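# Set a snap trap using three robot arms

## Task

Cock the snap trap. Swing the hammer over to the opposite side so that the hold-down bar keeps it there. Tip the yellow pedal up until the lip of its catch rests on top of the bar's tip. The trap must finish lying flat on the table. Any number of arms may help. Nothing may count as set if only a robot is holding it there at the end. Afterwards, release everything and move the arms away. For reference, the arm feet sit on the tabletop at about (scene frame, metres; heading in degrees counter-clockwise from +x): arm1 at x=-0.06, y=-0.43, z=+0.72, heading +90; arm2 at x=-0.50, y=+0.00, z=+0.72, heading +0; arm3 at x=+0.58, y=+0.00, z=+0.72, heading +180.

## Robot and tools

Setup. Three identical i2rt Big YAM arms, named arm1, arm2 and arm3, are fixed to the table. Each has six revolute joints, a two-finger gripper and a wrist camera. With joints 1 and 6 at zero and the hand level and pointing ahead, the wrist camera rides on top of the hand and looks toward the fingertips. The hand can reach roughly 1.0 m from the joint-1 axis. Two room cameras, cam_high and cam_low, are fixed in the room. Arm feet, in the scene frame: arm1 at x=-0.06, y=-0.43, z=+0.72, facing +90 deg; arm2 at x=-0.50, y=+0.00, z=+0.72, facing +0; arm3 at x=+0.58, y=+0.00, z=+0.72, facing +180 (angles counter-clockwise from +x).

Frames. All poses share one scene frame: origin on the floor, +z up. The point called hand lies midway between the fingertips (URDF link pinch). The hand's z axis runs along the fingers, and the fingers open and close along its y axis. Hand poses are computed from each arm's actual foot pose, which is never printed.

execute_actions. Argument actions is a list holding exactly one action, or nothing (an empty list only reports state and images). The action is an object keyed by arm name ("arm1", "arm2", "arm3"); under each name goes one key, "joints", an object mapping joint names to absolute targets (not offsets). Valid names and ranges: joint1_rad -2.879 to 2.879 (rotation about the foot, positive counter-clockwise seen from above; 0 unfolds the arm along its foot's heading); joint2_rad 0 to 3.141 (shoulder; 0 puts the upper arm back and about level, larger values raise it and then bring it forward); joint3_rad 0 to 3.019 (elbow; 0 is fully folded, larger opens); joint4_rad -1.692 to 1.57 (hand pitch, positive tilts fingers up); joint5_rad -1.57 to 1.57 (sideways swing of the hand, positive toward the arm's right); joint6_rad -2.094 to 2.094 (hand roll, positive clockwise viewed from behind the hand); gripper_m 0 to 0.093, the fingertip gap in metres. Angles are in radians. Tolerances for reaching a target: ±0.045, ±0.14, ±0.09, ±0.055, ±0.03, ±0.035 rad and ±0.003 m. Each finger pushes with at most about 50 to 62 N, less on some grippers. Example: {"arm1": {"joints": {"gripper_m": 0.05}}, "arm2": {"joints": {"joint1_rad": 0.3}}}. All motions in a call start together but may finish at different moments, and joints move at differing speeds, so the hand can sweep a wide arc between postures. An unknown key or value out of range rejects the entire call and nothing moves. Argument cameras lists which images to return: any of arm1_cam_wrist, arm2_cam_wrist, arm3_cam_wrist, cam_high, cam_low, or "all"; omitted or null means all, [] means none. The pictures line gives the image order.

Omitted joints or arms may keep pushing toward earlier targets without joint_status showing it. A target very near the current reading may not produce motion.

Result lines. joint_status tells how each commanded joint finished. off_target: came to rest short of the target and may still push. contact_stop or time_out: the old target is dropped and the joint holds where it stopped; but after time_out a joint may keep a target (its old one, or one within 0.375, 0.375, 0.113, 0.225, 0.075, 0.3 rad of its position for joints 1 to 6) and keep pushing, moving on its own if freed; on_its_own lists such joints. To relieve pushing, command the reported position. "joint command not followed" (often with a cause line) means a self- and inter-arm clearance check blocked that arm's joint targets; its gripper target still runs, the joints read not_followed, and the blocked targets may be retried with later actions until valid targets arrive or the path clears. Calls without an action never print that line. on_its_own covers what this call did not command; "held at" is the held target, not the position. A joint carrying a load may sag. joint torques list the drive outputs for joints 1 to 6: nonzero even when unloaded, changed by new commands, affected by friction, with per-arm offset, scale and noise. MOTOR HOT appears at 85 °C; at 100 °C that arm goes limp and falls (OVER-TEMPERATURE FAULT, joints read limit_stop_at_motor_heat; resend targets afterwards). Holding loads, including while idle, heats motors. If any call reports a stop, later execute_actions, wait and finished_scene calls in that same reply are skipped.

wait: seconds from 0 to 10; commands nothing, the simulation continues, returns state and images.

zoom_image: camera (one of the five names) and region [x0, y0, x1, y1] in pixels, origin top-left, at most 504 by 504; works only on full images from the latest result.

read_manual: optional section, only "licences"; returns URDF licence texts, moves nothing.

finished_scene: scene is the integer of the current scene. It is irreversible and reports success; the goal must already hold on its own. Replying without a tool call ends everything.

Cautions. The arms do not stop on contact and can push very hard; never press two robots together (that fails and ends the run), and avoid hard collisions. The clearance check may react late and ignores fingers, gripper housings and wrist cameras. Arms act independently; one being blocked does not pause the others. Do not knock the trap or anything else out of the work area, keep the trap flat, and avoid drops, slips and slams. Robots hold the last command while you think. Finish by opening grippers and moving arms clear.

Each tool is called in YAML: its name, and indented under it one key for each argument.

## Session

execute_actions:
  actions: []

Scene clock: 0.00 s.
Joint torques (N m, as the arm reports them, + toward a larger angle): no reading
arm1.joint_positions: joint1_rad=-0.015 joint2_rad=+0.432 joint3_rad=+1.456 joint4_rad=-1.542 joint5_rad=-0.010 joint6_rad=+0.015 gripper_m=+0.095
arm1.joint_status: not commanded
arm1.hand: x=-0.0634 y=-0.3088 z=+1.3586 quat_wxyz=(-0.343, +0.617, -0.607, -0.364) (m; scene frame)
arm2.joint_positions: joint1_rad=+0.007 joint2_rad=+0.435 joint3_rad=+1.473 joint4_rad=-1.537 joint5_rad=-0.017 joint6_rad=+0.004 gripper_m=+0.094
arm2.joint_status: not commanded
arm2.hand: x=-0.3775 y=-0.0036 z=+1.3357 quat_wxyz=(-0.506, -0.007, -0.862, -0.006) (m; scene frame)
arm3.joint_positions: joint1_rad=-0.005 joint2_rad=+0.422 joint3_rad=+1.476 joint4_rad=-1.529 joint5_rad=-0.016 joint6_rad=+0.006 gripper_m=+0.094
arm3.joint_status: not commanded
arm3.hand: x=+0.4612 y=+0.0072 z=+1.3637 quat_wxyz=(-0.004, +0.857, -0.024, -0.516) (m; scene frame)
pictures: arm1_cam_wrist, arm2_cam_wrist, arm3_cam_wrist, cam_high, cam_low
Images, in order (width x height): arm1_cam_wrist 616x616, arm2_cam_wrist 616x616, arm3_cam_wrist 616x616, cam_high 504x504, cam_low 504x504.

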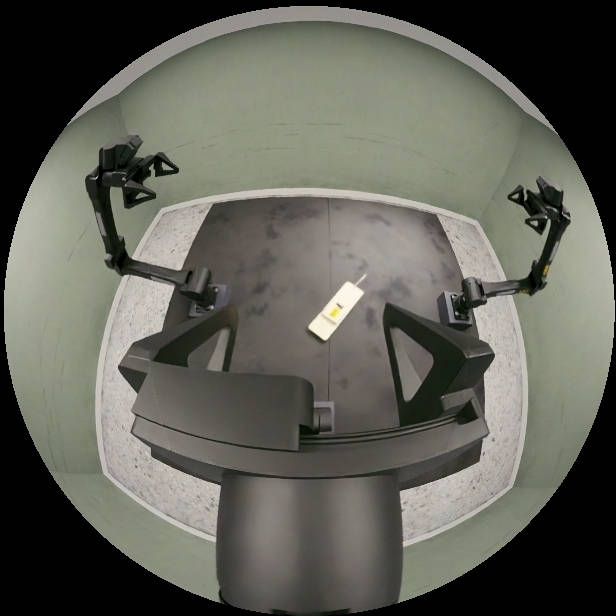

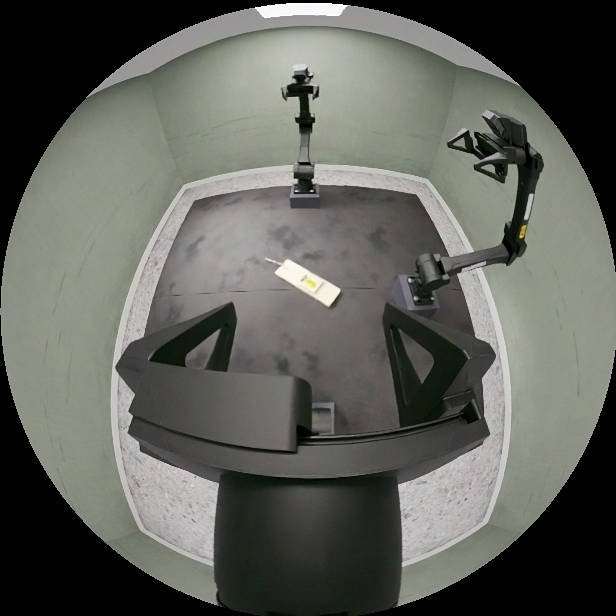

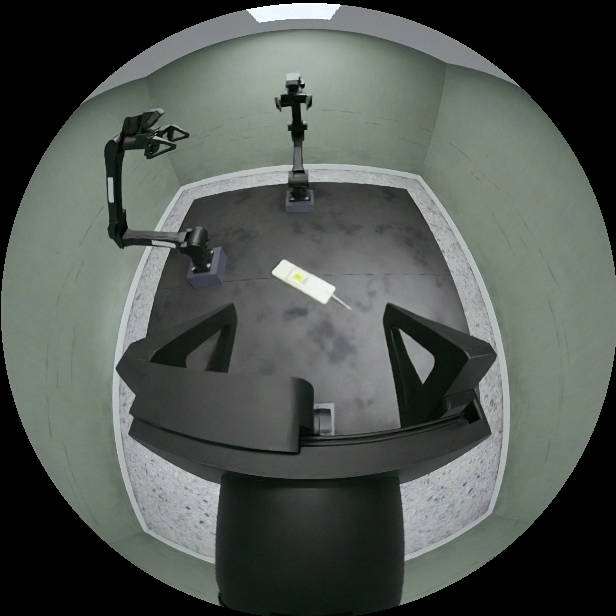

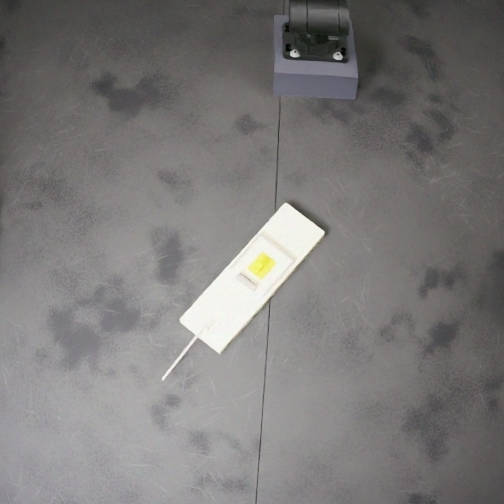

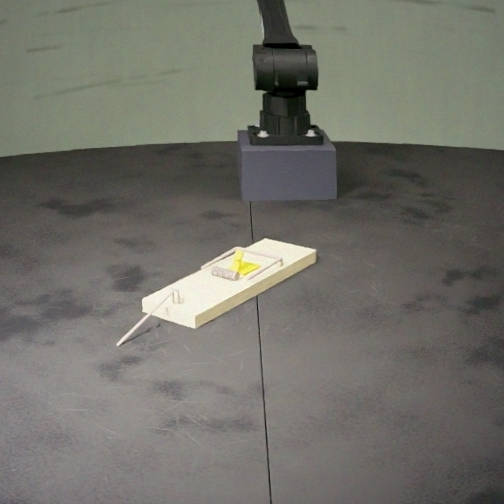

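zoom_image:
  camera: "cam_high"
  region: [150, 190, 350, 390]

zoom_image:
  camera: "cam_low"
  region: [100, 220, 340, 360]

zoom_image:
  camera: "arm2_cam_wrist"
  region: [250, 240, 360, 320]

zoom_image:
  camera: "arm1_cam_wrist"
  region: [290, 260, 390, 350]

zoom_image:
  camera: "arm3_cam_wrist"
  region: [260, 245, 370, 325]

Region (150, 190, 350, 390) of cam_high's 504x504 image, scaled by 2.520, with more detail than that image has.

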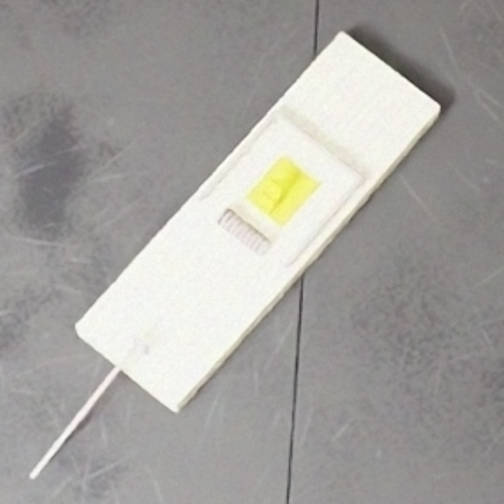

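Region (100, 220, 340, 360) of cam_low's 504x504 image, scaled by 2.100, with more detail than that image has; it fills the top 294 rows of this view, and the rest is white.

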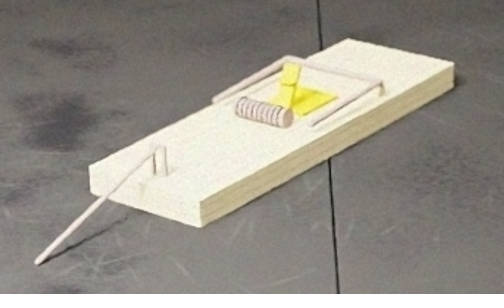

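Region (250, 240, 360, 320) of arm2_cam_wrist's 616x616 image, scaled by 4.582, with more detail than that image has; it fills the top 367 rows of this view, and the rest is white.

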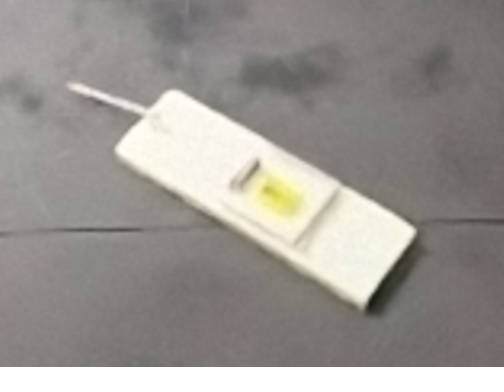

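Region (290, 260, 390, 350) of arm1_cam_wrist's 616x616 image, scaled by 5.040, with more detail than that image has; it fills the top 454 rows of this view, and the rest is white.

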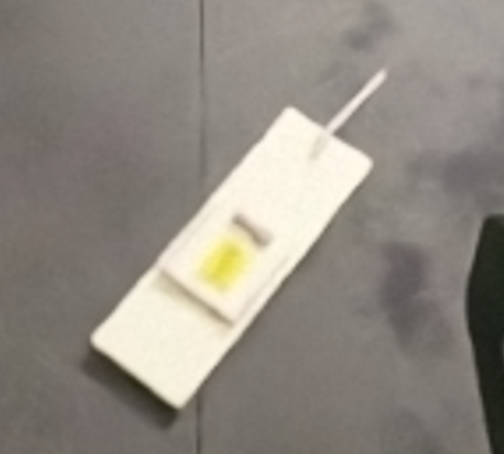

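Region (260, 245, 370, 325) of arm3_cam_wrist's 616x616 image, scaled by 4.582, with more detail than that image has; it fills the top 367 rows of this view, and the rest is white.

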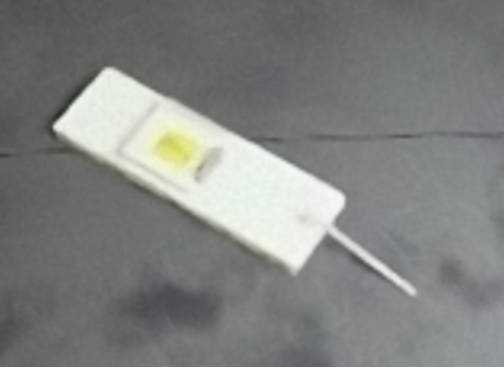

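execute_actions:
  actions:
    - {"arm1": {"joints": {"joint1_rad": 0.198, "joint2_rad": 1.36, "joint3_rad": 0.224, "joint4_rad": 0.315, "joint5_rad": 0.662, "joint6_rad": 0.578, "gripper_m": 0.093}}, "arm2": {"joints": {"joint1_rad": 0.413, "joint2_rad": 1.885, "joint3_rad": 1.07, "joint4_rad": -0.17, "joint5_rad": 0.695, "joint6_rad": -0.81, "gripper_m": 0.0}}, "arm3": {"joints": {"joint1_rad": 0.212, "joint2_rad": 1.885, "joint3_rad": 1.175, "joint4_rad": -0.365, "joint5_rad": 0.231, "joint6_rad": 0.748, "gripper_m": 0.03}}}

Scene clock: 121.97 s.
Joint torques (N m, as the arm reports them, + toward a larger angle): arm1=[-0.67 -4.11  5.59  2.69  0.5   0.11] | arm2=[ -1.21 -13.03   7.05   1.61   0.5   -0.11] | arm3=[  1.22 -20.11   7.45   2.1    0.54   0.04]
arm1.joint_positions: joint1_rad=+0.195 joint2_rad=+1.351 joint3_rad=+0.223 joint4_rad=+0.296 joint5_rad=+0.658 joint6_rad=+0.565 gripper_m=+0.093
arm1.joint_status: all done
arm1.hand: x=-0.0298 y=-0.1030 z=+0.8170 quat_wxyz=(-0.406, +0.419, -0.787, -0.202) (m; scene frame)
arm2.joint_positions: joint1_rad=+0.413 joint2_rad=+1.892 joint3_rad=+1.067 joint4_rad=-0.184 joint5_rad=+0.692 joint6_rad=-0.798 gripper_m=+0.001
arm2.joint_status: all done
arm2.hand: x=+0.0742 y=+0.1153 z=+0.7822 quat_wxyz=(-0.187, +0.428, -0.804, +0.367) (m; scene frame)
arm3.joint_positions: joint1_rad=+0.200 joint2_rad=+1.880 joint3_rad=+1.181 joint4_rad=-0.379 joint5_rad=+0.227 joint6_rad=+0.741 gripper_m=+0.030
arm3.joint_status: all done
arm3.hand: x=-0.0273 y=-0.0519 z=+0.8022 quat_wxyz=(+0.006, +0.915, -0.308, -0.259) (m; scene frame)
pictures: arm1_cam_wrist, arm2_cam_wrist, arm3_cam_wrist, cam_high, cam_low
Images, in order (width x height): arm1_cam_wrist 616x616, arm2_cam_wrist 616x616, arm3_cam_wrist 616x616, cam_high 504x504, cam_low 504x504.

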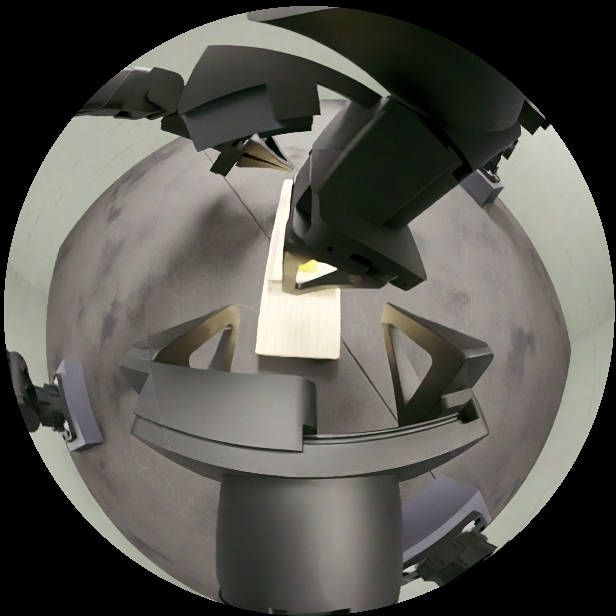

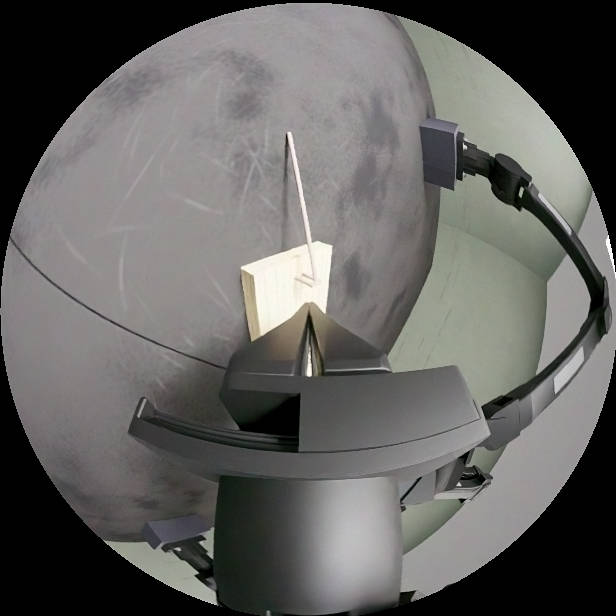

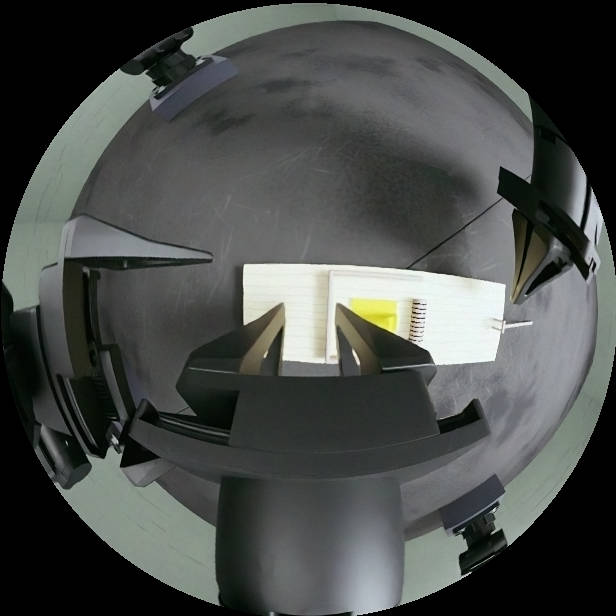

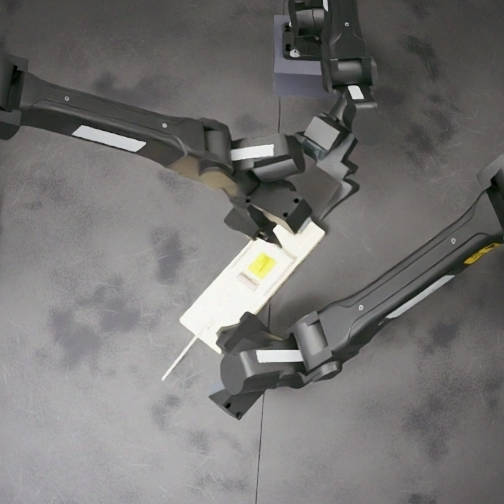

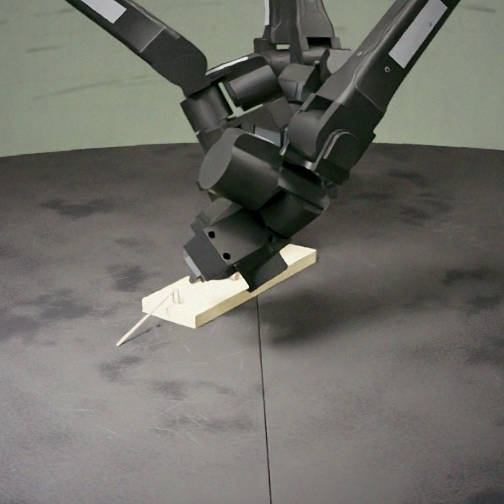

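zoom_image:
  camera: "arm2_cam_wrist"
  region: [220, 220, 360, 360]

zoom_image:
  camera: "arm1_cam_wrist"
  region: [210, 160, 410, 380]

zoom_image:
  camera: "arm3_cam_wrist"
  region: [230, 250, 450, 390]

zoom_image:
  camera: "cam_high"
  region: [200, 80, 400, 280]

Region (220, 220, 360, 360) of arm2_cam_wrist's 616x616 image, scaled by 3.600, with more detail than that image has.

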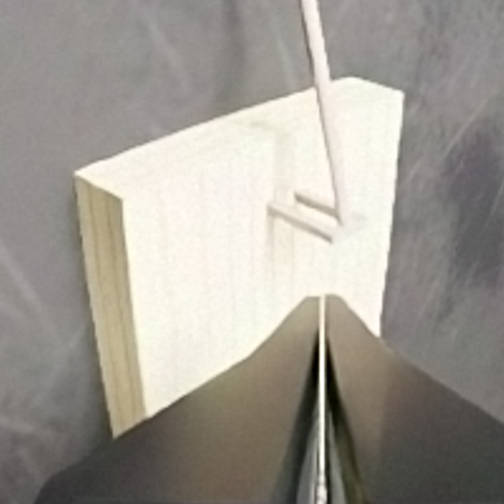

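Region (210, 160, 410, 380) of arm1_cam_wrist's 616x616 image, scaled by 2.291, with more detail than that image has; it fills the left 458 columns of this view, and the rest is white.

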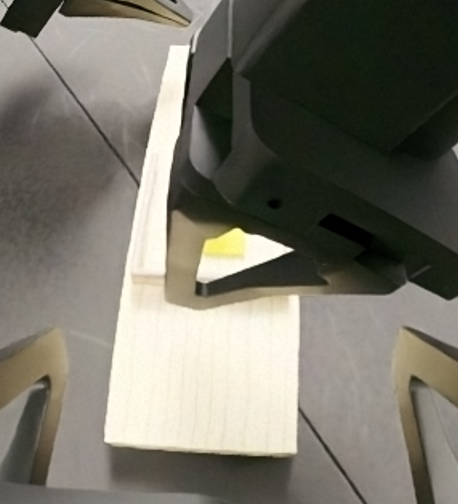

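Region (230, 250, 450, 390) of arm3_cam_wrist's 616x616 image, scaled by 2.291, with more detail than that image has; it fills the top 321 rows of this view, and the rest is white.

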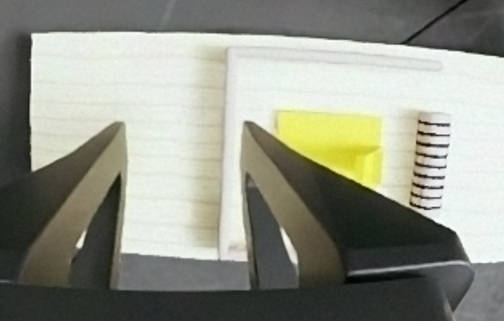

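Region (200, 80, 400, 280) of cam_high's 504x504 image, scaled by 2.520, with more detail than that image has.

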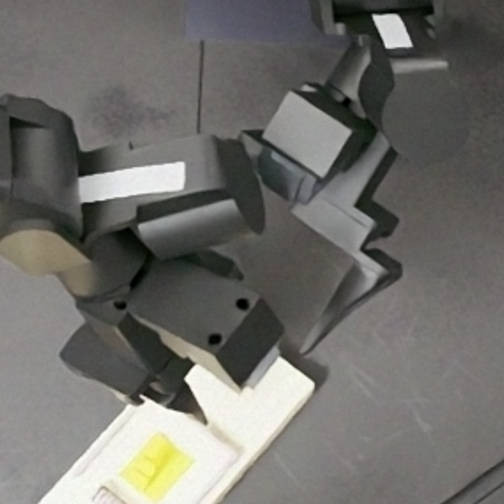

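execute_actions:
  actions:
    - {"arm1": {"joints": {"joint1_rad": 0.209, "joint2_rad": 1.782, "joint3_rad": 0.292, "joint4_rad": 0.664, "joint5_rad": 0.713, "joint6_rad": 0.657}}, "arm2": {"joints": {"joint2_rad": 1.965, "joint4_rad": -0.105}}, "arm3": {"joints": {"joint2_rad": 1.933, "joint3_rad": 1.118, "joint4_rad": -0.276, "joint6_rad": 0.773, "gripper_m": 0.022}}}

Scene clock: 225.60 s.
Joint torques (N m, as the arm reports them, + toward a larger angle): arm1=[-0.59 -7.91  3.    2.63  0.52  0.12] | arm2=[ -1.28 -12.26   6.6    1.51   0.25  -0.1 ] | arm3=[  1.19 -18.5    6.57   2.15   0.53   0.04]
arm1.joint_positions: joint1_rad=+0.201 joint2_rad=+1.779 joint3_rad=+0.281 joint4_rad=+0.645 joint5_rad=+0.710 joint6_rad=+0.644 gripper_m=+0.093
arm1.joint_status: all done
arm1.hand: x=-0.0297 y=-0.0842 z=+0.7542 quat_wxyz=(-0.415, +0.384, -0.800, -0.199) (m; scene frame)
arm2.joint_positions: joint1_rad=+0.413 joint2_rad=+1.962 joint3_rad=+1.067 joint4_rad=-0.115 joint5_rad=+0.698 joint6_rad=-0.799 gripper_m=+0.000
arm2.joint_status: all done
arm2.hand: x=+0.0763 y=+0.1162 z=+0.7514 quat_wxyz=(-0.185, +0.428, -0.804, +0.370) (m; scene frame)
arm3.joint_positions: joint1_rad=+0.200 joint2_rad=+1.913 joint3_rad=+1.128 joint4_rad=-0.291 joint5_rad=+0.227 joint6_rad=+0.766 gripper_m=+0.022
arm3.joint_status: all done
arm3.hand: x=-0.0165 y=-0.0505 z=+0.7724 quat_wxyz=(+0.010, +0.911, -0.319, -0.260) (m; scene frame)
pictures: arm1_cam_wrist, arm2_cam_wrist, arm3_cam_wrist, cam_high, cam_low
Images, in order (width x height): arm1_cam_wrist 616x616, arm2_cam_wrist 616x616, arm3_cam_wrist 616x616, cam_high 504x504, cam_low 504x504.

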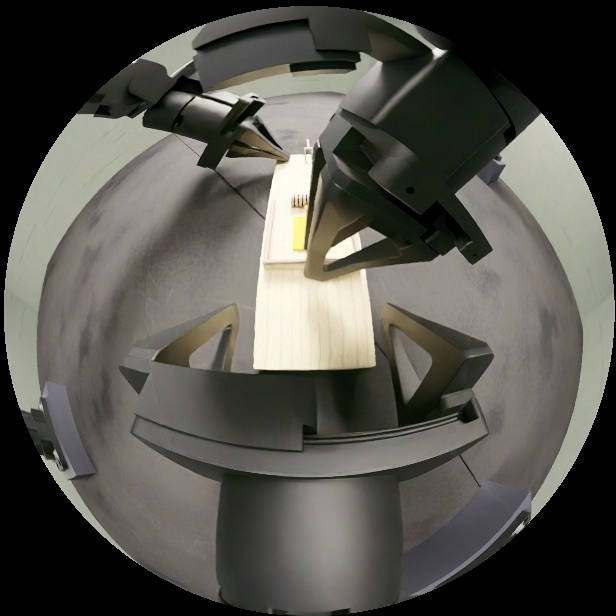

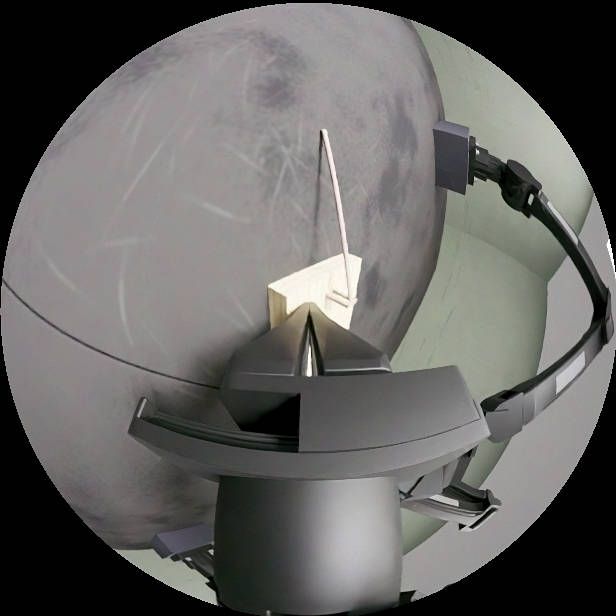

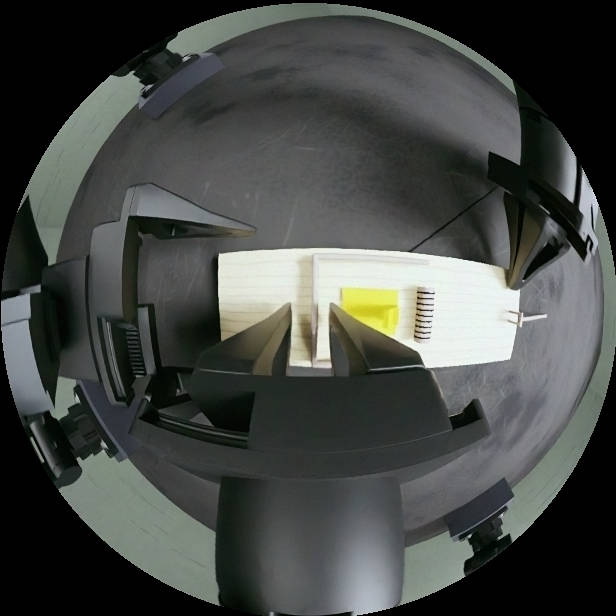

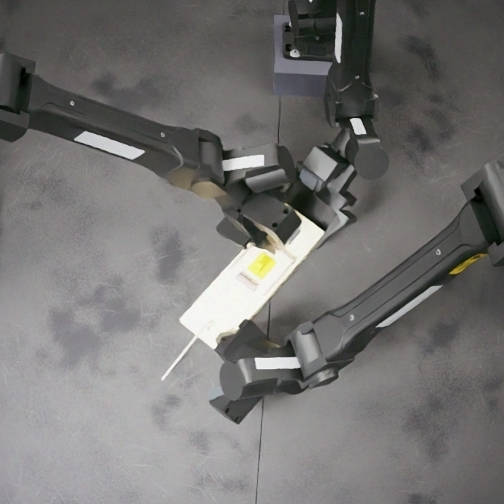

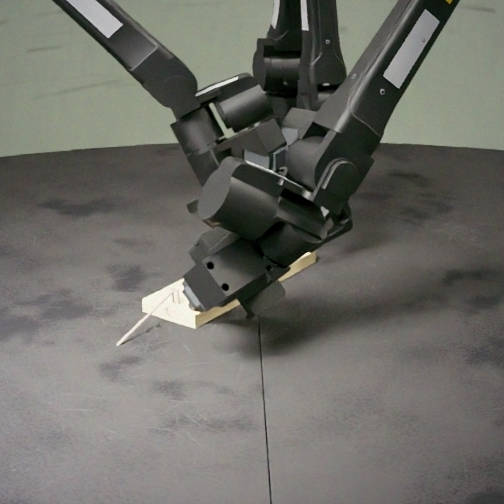

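zoom_image:
  camera: "arm1_cam_wrist"
  region: [220, 130, 420, 380]

zoom_image:
  camera: "arm3_cam_wrist"
  region: [210, 235, 450, 385]

zoom_image:
  camera: "arm1_cam_wrist"
  region: [255, 215, 375, 295]

Region (220, 130, 420, 380) of arm1_cam_wrist's 616x616 image, scaled by 2.016, with more detail than that image has; it fills the left 403 columns of this view, and the rest is white.

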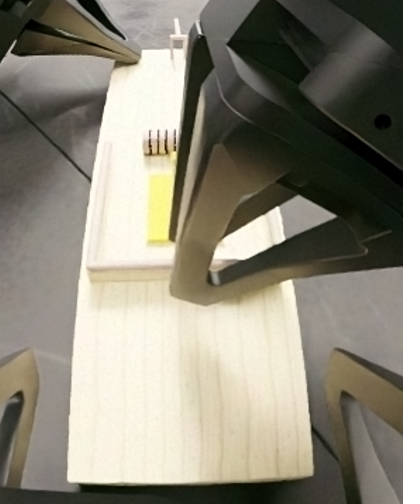

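Region (210, 235, 450, 385) of arm3_cam_wrist's 616x616 image, scaled by 2.100, with more detail than that image has; it fills the top 315 rows of this view, and the rest is white.

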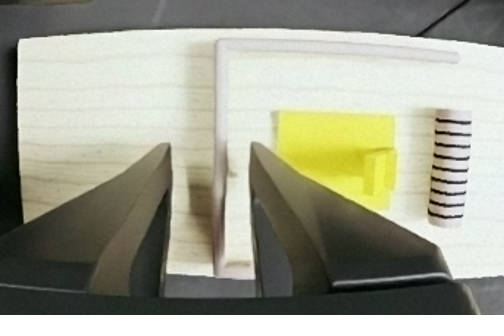

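Region (255, 215, 375, 295) of arm1_cam_wrist's 616x616 image, scaled by 4.200, with more detail than that image has.

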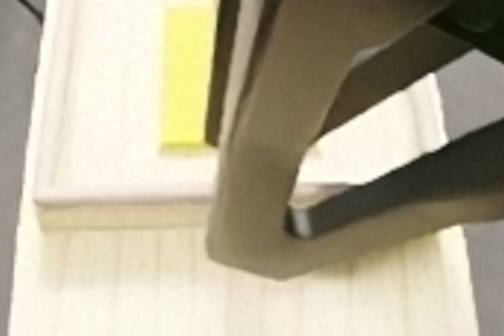

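execute_actions:
  actions:
    - {"arm1": {"joints": {"joint2_rad": 1.891, "joint3_rad": 0.297, "joint4_rad": 0.761}}, "arm2": {"joints": {"joint2_rad": 2.035, "joint3_rad": 1.022, "joint4_rad": -0.135, "joint5_rad": 0.678}}, "arm3": {"joints": {"joint2_rad": 1.943, "gripper_m": 0.0}}}
  cameras: ["arm1_cam_wrist", "arm2_cam_wrist", "arm3_cam_wrist", "cam_high"]

Scene clock: 249.00 s.
Joint torques (N m, as the arm reports them, + toward a larger angle): arm1=[-0.39 -8.51  1.94  2.69  0.52  0.1 ] | arm2=[-1.29 -7.35  3.4   0.06 -0.37 -0.09] | arm3=[  1.19 -17.64   6.61   2.14   0.25   0.03]
arm1.joint_positions: joint1_rad=+0.201 joint2_rad=+1.887 joint3_rad=+0.286 joint4_rad=+0.742 joint5_rad=+0.710 joint6_rad=+0.644 gripper_m=+0.093
arm1.joint_status: all done
arm1.hand: x=-0.0292 y=-0.0866 z=+0.7349 quat_wxyz=(-0.415, +0.385, -0.801, -0.197) (m; scene frame)
arm2.joint_positions: joint1_rad=+0.413 joint2_rad=+1.962 joint3_rad=+1.062 joint4_rad=-0.115 joint5_rad=+0.694 joint6_rad=-0.799 gripper_m=+0.000
arm2.joint_status: all done
arm2.hand: x=+0.0737 y=+0.1157 z=+0.7489 quat_wxyz=(-0.183, +0.430, -0.804, +0.368) (m; scene frame)
arm3.joint_positions: joint1_rad=+0.200 joint2_rad=+1.913 joint3_rad=+1.127 joint4_rad=-0.291 joint5_rad=+0.234 joint6_rad=+0.767 gripper_m=+0.001
arm3.joint_status: all done
arm3.hand: x=-0.0161 y=-0.0493 z=+0.7721 quat_wxyz=(+0.007, +0.911, -0.320, -0.261) (m; scene frame)
pictures: arm1_cam_wrist, arm2_cam_wrist, arm3_cam_wrist, cam_high
Images, in order (width x height): arm1_cam_wrist 616x616, arm2_cam_wrist 616x616, arm3_cam_wrist 616x616, cam_high 504x504.

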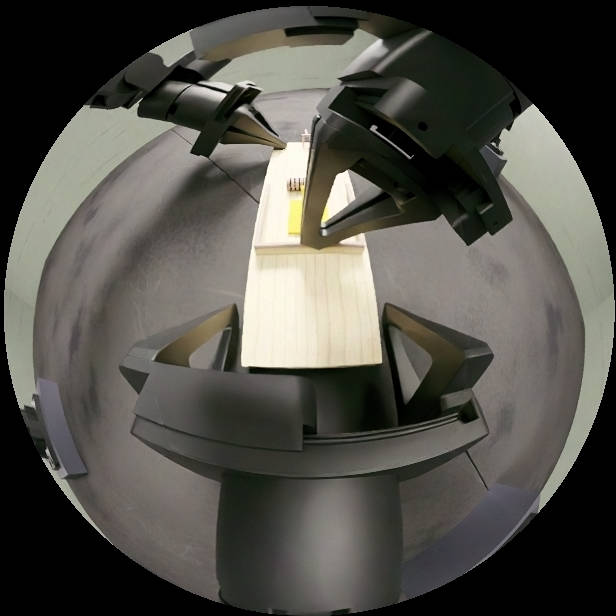

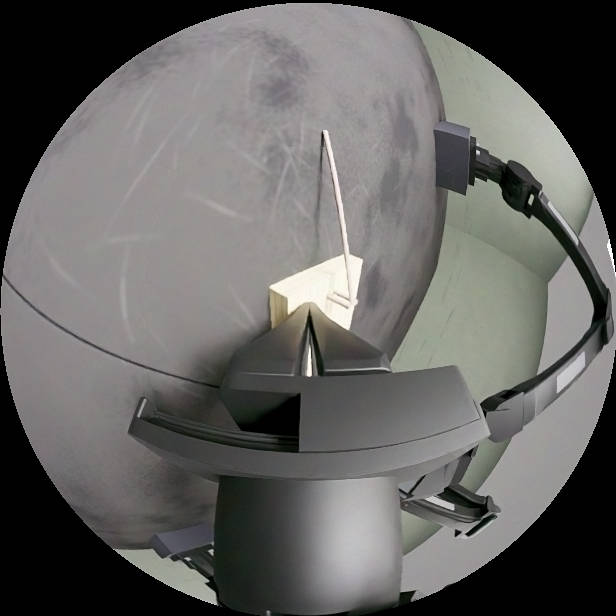

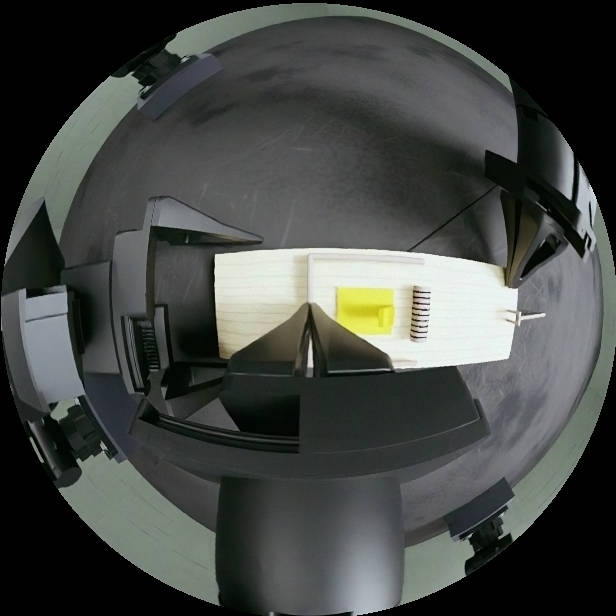

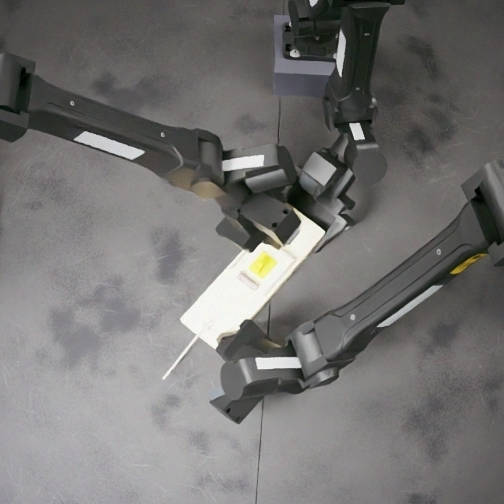

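zoom_image:
  camera: "arm1_cam_wrist"
  region: [250, 200, 370, 280]

zoom_image:
  camera: "arm3_cam_wrist"
  region: [270, 280, 350, 380]

Region (250, 200, 370, 280) of arm1_cam_wrist's 616x616 image, scaled by 4.200, with more detail than that image has.

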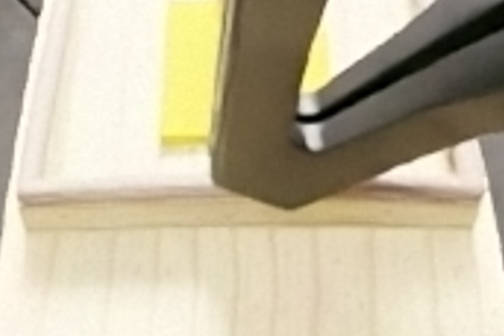

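Region (270, 280, 350, 380) of arm3_cam_wrist's 616x616 image, scaled by 5.040, with more detail than that image has; it fills the left 403 columns of this view, and the rest is white.

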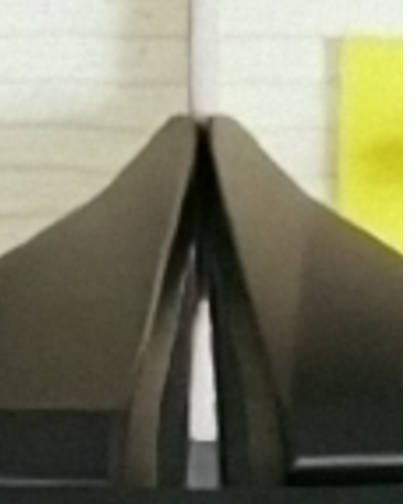

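execute_actions:
  actions:
    - {"arm1": {"joints": {"gripper_m": 0.06}}, "arm3": {"joints": {"joint2_rad": 1.957, "gripper_m": 0.014}}}
  cameras: ["arm1_cam_wrist", "arm3_cam_wrist"]

zoom_image:
  camera: "arm1_cam_wrist"
  region: [250, 200, 370, 280]

Scene clock: 264.43 s.
Joint torques (N m, as the arm reports them, + toward a larger angle): arm1=[-0.42 -8.21  1.99  2.65  0.49  0.12] | arm2=[-0.93 -7.12  3.33  0.02 -0.39 -0.11] | arm3=[  1.26 -17.18   6.55   2.03   0.25   0.03]
arm1.joint_positions: joint1_rad=+0.202 joint2_rad=+1.887 joint3_rad=+0.286 joint4_rad=+0.742 joint5_rad=+0.711 joint6_rad=+0.644 gripper_m=+0.079
arm1.joint_status: gripper_m off_target (ended at +0.079, target +0.060)
arm1.hand: x=-0.0293 y=-0.0866 z=+0.7350 quat_wxyz=(-0.415, +0.385, -0.800, -0.197) (m; scene frame)
arm2.joint_positions: joint1_rad=+0.413 joint2_rad=+1.962 joint3_rad=+1.062 joint4_rad=-0.115 joint5_rad=+0.694 joint6_rad=-0.799 gripper_m=+0.000
arm2.joint_status: not commanded
arm2.hand: x=+0.0737 y=+0.1156 z=+0.7489 quat_wxyz=(-0.183, +0.430, -0.804, +0.368) (m; scene frame)
arm3.joint_positions: joint1_rad=+0.200 joint2_rad=+1.925 joint3_rad=+1.127 joint4_rad=-0.288 joint5_rad=+0.234 joint6_rad=+0.767 gripper_m=+0.014
arm3.joint_status: all done
arm3.hand: x=-0.0147 y=-0.0491 z=+0.7654 quat_wxyz=(+0.004, +0.912, -0.320, -0.257) (m; scene frame)
pictures: arm1_cam_wrist, arm3_cam_wrist
Images, in order (width x height): arm1_cam_wrist 616x616, arm3_cam_wrist 616x616.

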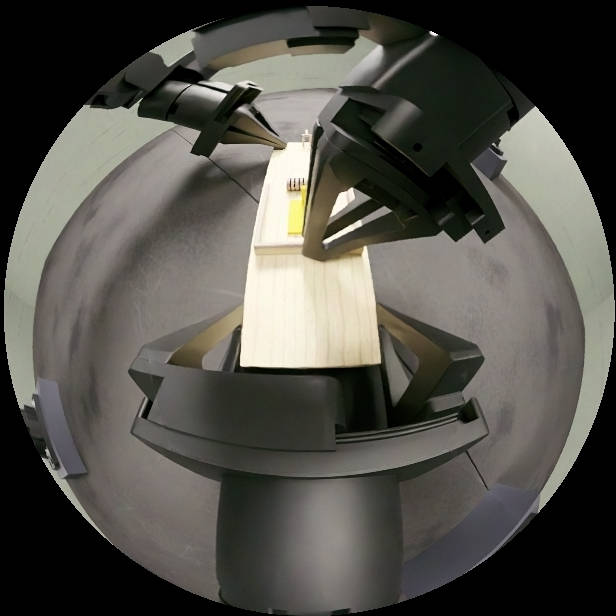

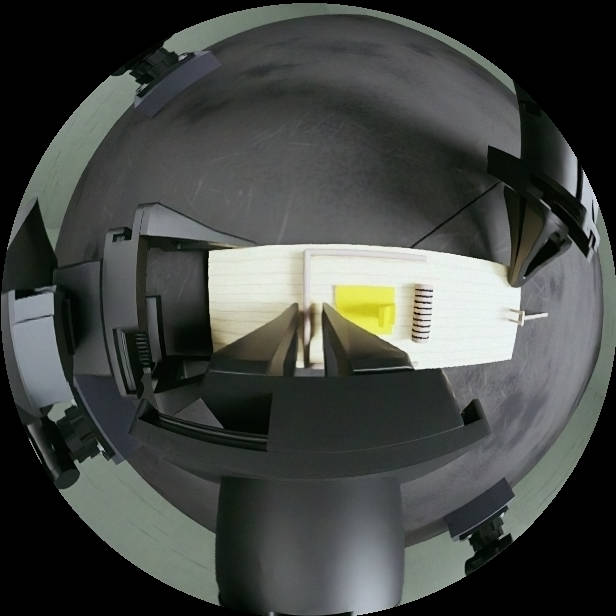

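Region (250, 200, 370, 280) of arm1_cam_wrist's 616x616 image, scaled by 4.200, with more detail than that image has.

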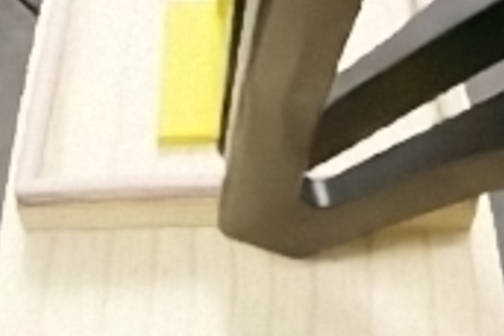

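execute_actions:
  actions:
    - {"arm1": {"joints": {"joint2_rad": 1.96, "joint3_rad": 0.262, "joint4_rad": 0.70, "joint5_rad": 0.685}}, "arm3": {"joints": {"joint2_rad": 1.925, "gripper_m": 0.0}}}
  cameras: ["arm1_cam_wrist", "arm3_cam_wrist"]

zoom_image:
  camera: "arm1_cam_wrist"
  region: [250, 200, 370, 280]

Scene clock: 360.50 s.
Joint torques (N m, as the arm reports them, + toward a larger angle): arm1=[-0.43 -3.45 -0.43 -0.27 -0.6   0.12] | arm2=[-1.09 -7.54  3.4   0.08 -0.39 -0.1 ] | arm3=[  1.1  -20.18   6.52   1.74   0.38   0.02]
arm1.joint_positions: joint1_rad=+0.202 joint2_rad=+1.891 joint3_rad=+0.285 joint4_rad=+0.742 joint5_rad=+0.710 joint6_rad=+0.644 gripper_m=+0.079
arm1.joint_status: all done
arm1.hand: x=-0.0291 y=-0.0880 z=+0.7337 quat_wxyz=(-0.414, +0.386, -0.801, -0.195) (m; scene frame)
arm2.joint_positions: joint1_rad=+0.413 joint2_rad=+1.962 joint3_rad=+1.062 joint4_rad=-0.115 joint5_rad=+0.695 joint6_rad=-0.799 gripper_m=+0.000
arm2.joint_status: not commanded
arm2.hand: x=+0.0737 y=+0.1156 z=+0.7490 quat_wxyz=(-0.183, +0.430, -0.804, +0.368) (m; scene frame)
arm3.joint_positions: joint1_rad=+0.202 joint2_rad=+1.925 joint3_rad=+1.127 joint4_rad=-0.282 joint5_rad=+0.231 joint6_rad=+0.768 gripper_m=+0.001
arm3.joint_status: all done
arm3.hand: x=-0.0159 y=-0.0508 z=+0.7660 quat_wxyz=(+0.007, +0.911, -0.320, -0.259) (m; scene frame)
pictures: arm1_cam_wrist, arm3_cam_wrist
Images, in order (width x height): arm1_cam_wrist 616x616, arm3_cam_wrist 616x616.

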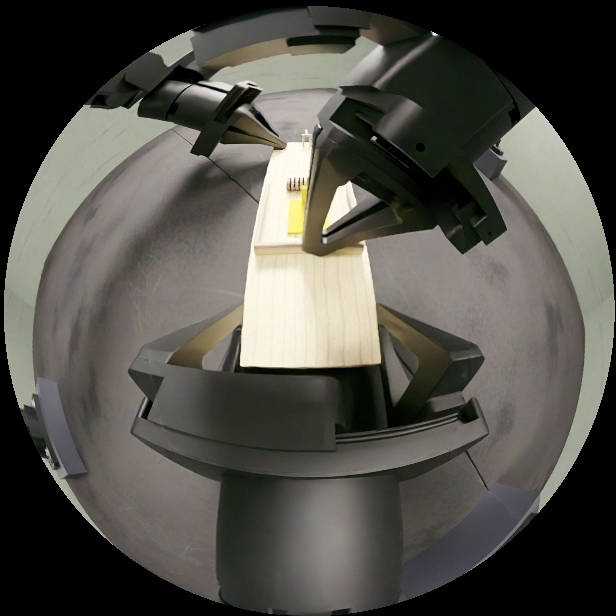

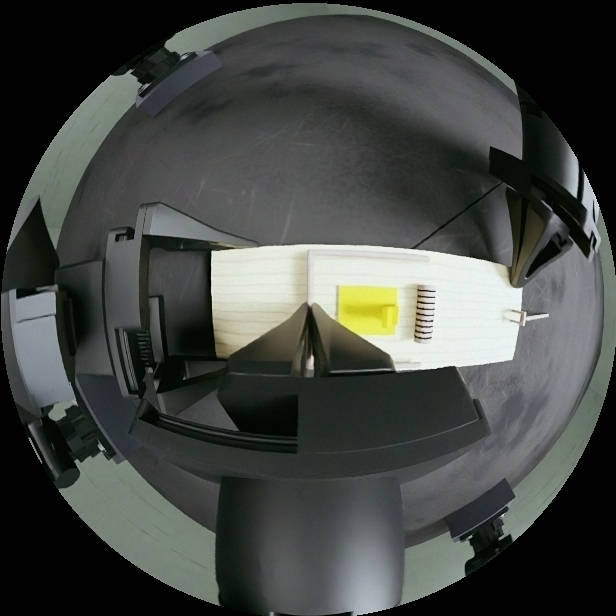

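Region (250, 200, 370, 280) of arm1_cam_wrist's 616x616 image, scaled by 4.200, with more detail than that image has.

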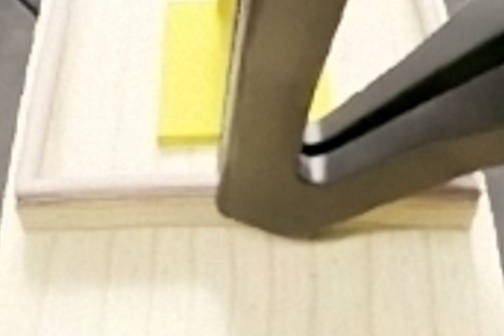

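execute_actions:
  actions:
    - {"arm3": {"joints": {"joint1_rad": 0.136, "joint2_rad": 1.727, "joint3_rad": 1.145, "joint4_rad": -0.36, "joint5_rad": 0.24, "joint6_rad": 0.736}}}
  cameras: ["arm1_cam_wrist", "arm3_cam_wrist", "cam_high", "cam_low"]

Scene clock: 377.43 s.
Joint torques (N m, as the arm reports them, + toward a larger angle): arm1=[-0.3  -3.32 -0.63 -0.32 -0.67  0.12] | arm2=[-1.27 -7.39  3.39 -0.05 -0.44 -0.1 ] | arm3=[ -2.4  -25.21  10.71   2.73   1.37  -0.12]
arm1.joint_positions: joint1_rad=+0.203 joint2_rad=+1.891 joint3_rad=+0.285 joint4_rad=+0.742 joint5_rad=+0.711 joint6_rad=+0.644 gripper_m=+0.079
arm1.joint_status: not commanded
arm1.hand: x=-0.0291 y=-0.0882 z=+0.7336 quat_wxyz=(-0.415, +0.386, -0.801, -0.194) (m; scene frame)
arm2.joint_positions: joint1_rad=+0.413 joint2_rad=+1.963 joint3_rad=+1.062 joint4_rad=-0.113 joint5_rad=+0.695 joint6_rad=-0.799 gripper_m=+0.000
arm2.joint_status: not commanded
arm2.hand: x=+0.0740 y=+0.1156 z=+0.7489 quat_wxyz=(-0.184, +0.429, -0.804, +0.368) (m; scene frame)
arm3.joint_positions: joint1_rad=+0.170 joint2_rad=+1.802 joint3_rad=+1.112 joint4_rad=-0.387 joint5_rad=+0.216 joint6_rad=+0.746 gripper_m=+0.001
arm3.joint_status: all done
arm3.hand: x=-0.0044 y=-0.0322 z=+0.8178 quat_wxyz=(+0.007, +0.911, -0.323, -0.257) (m; scene frame)
pictures: arm1_cam_wrist, arm3_cam_wrist, cam_high, cam_low
Images, in order (width x height): arm1_cam_wrist 616x616, arm3_cam_wrist 616x616, cam_high 504x504, cam_low 504x504.

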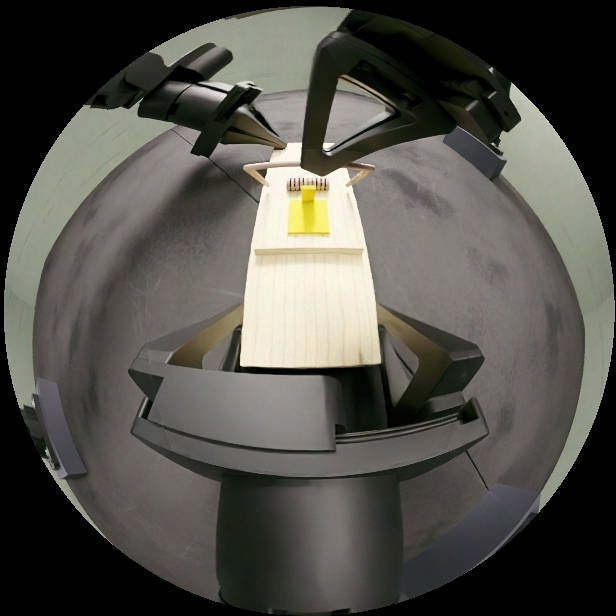

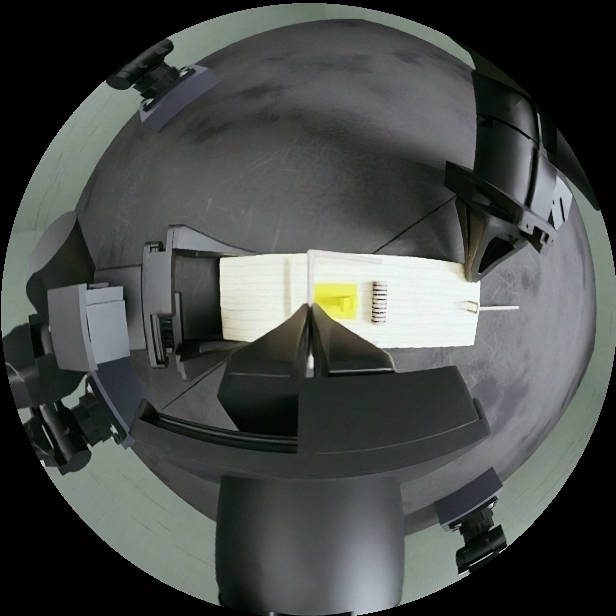

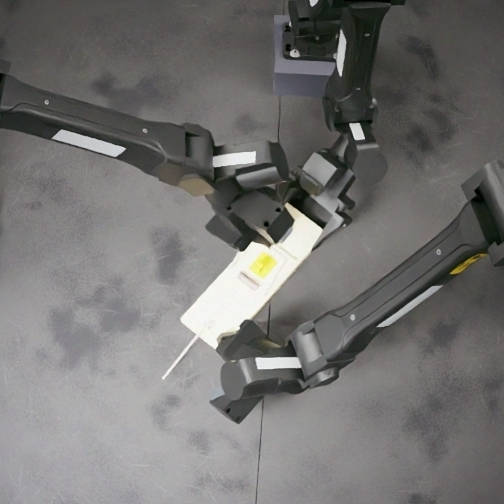

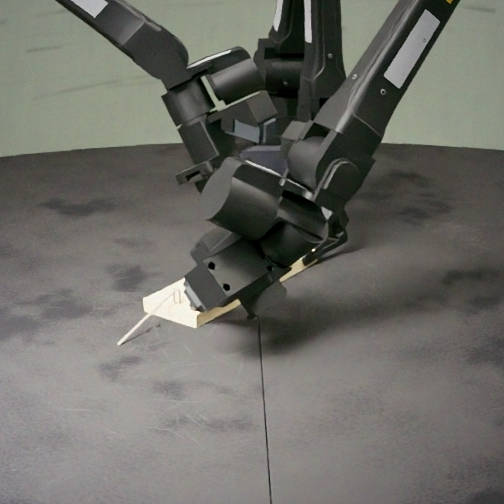

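zoom_image:
  camera: "arm1_cam_wrist"
  region: [235, 120, 385, 220]

Region (235, 120, 385, 220) of arm1_cam_wrist's 616x616 image, scaled by 3.360, with more detail than that image has.

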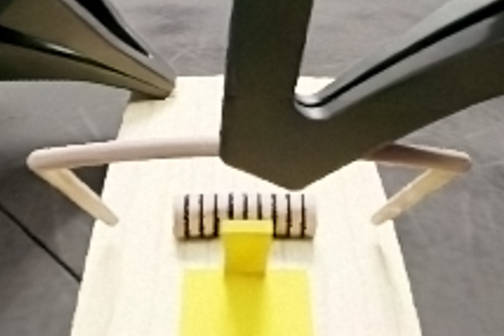

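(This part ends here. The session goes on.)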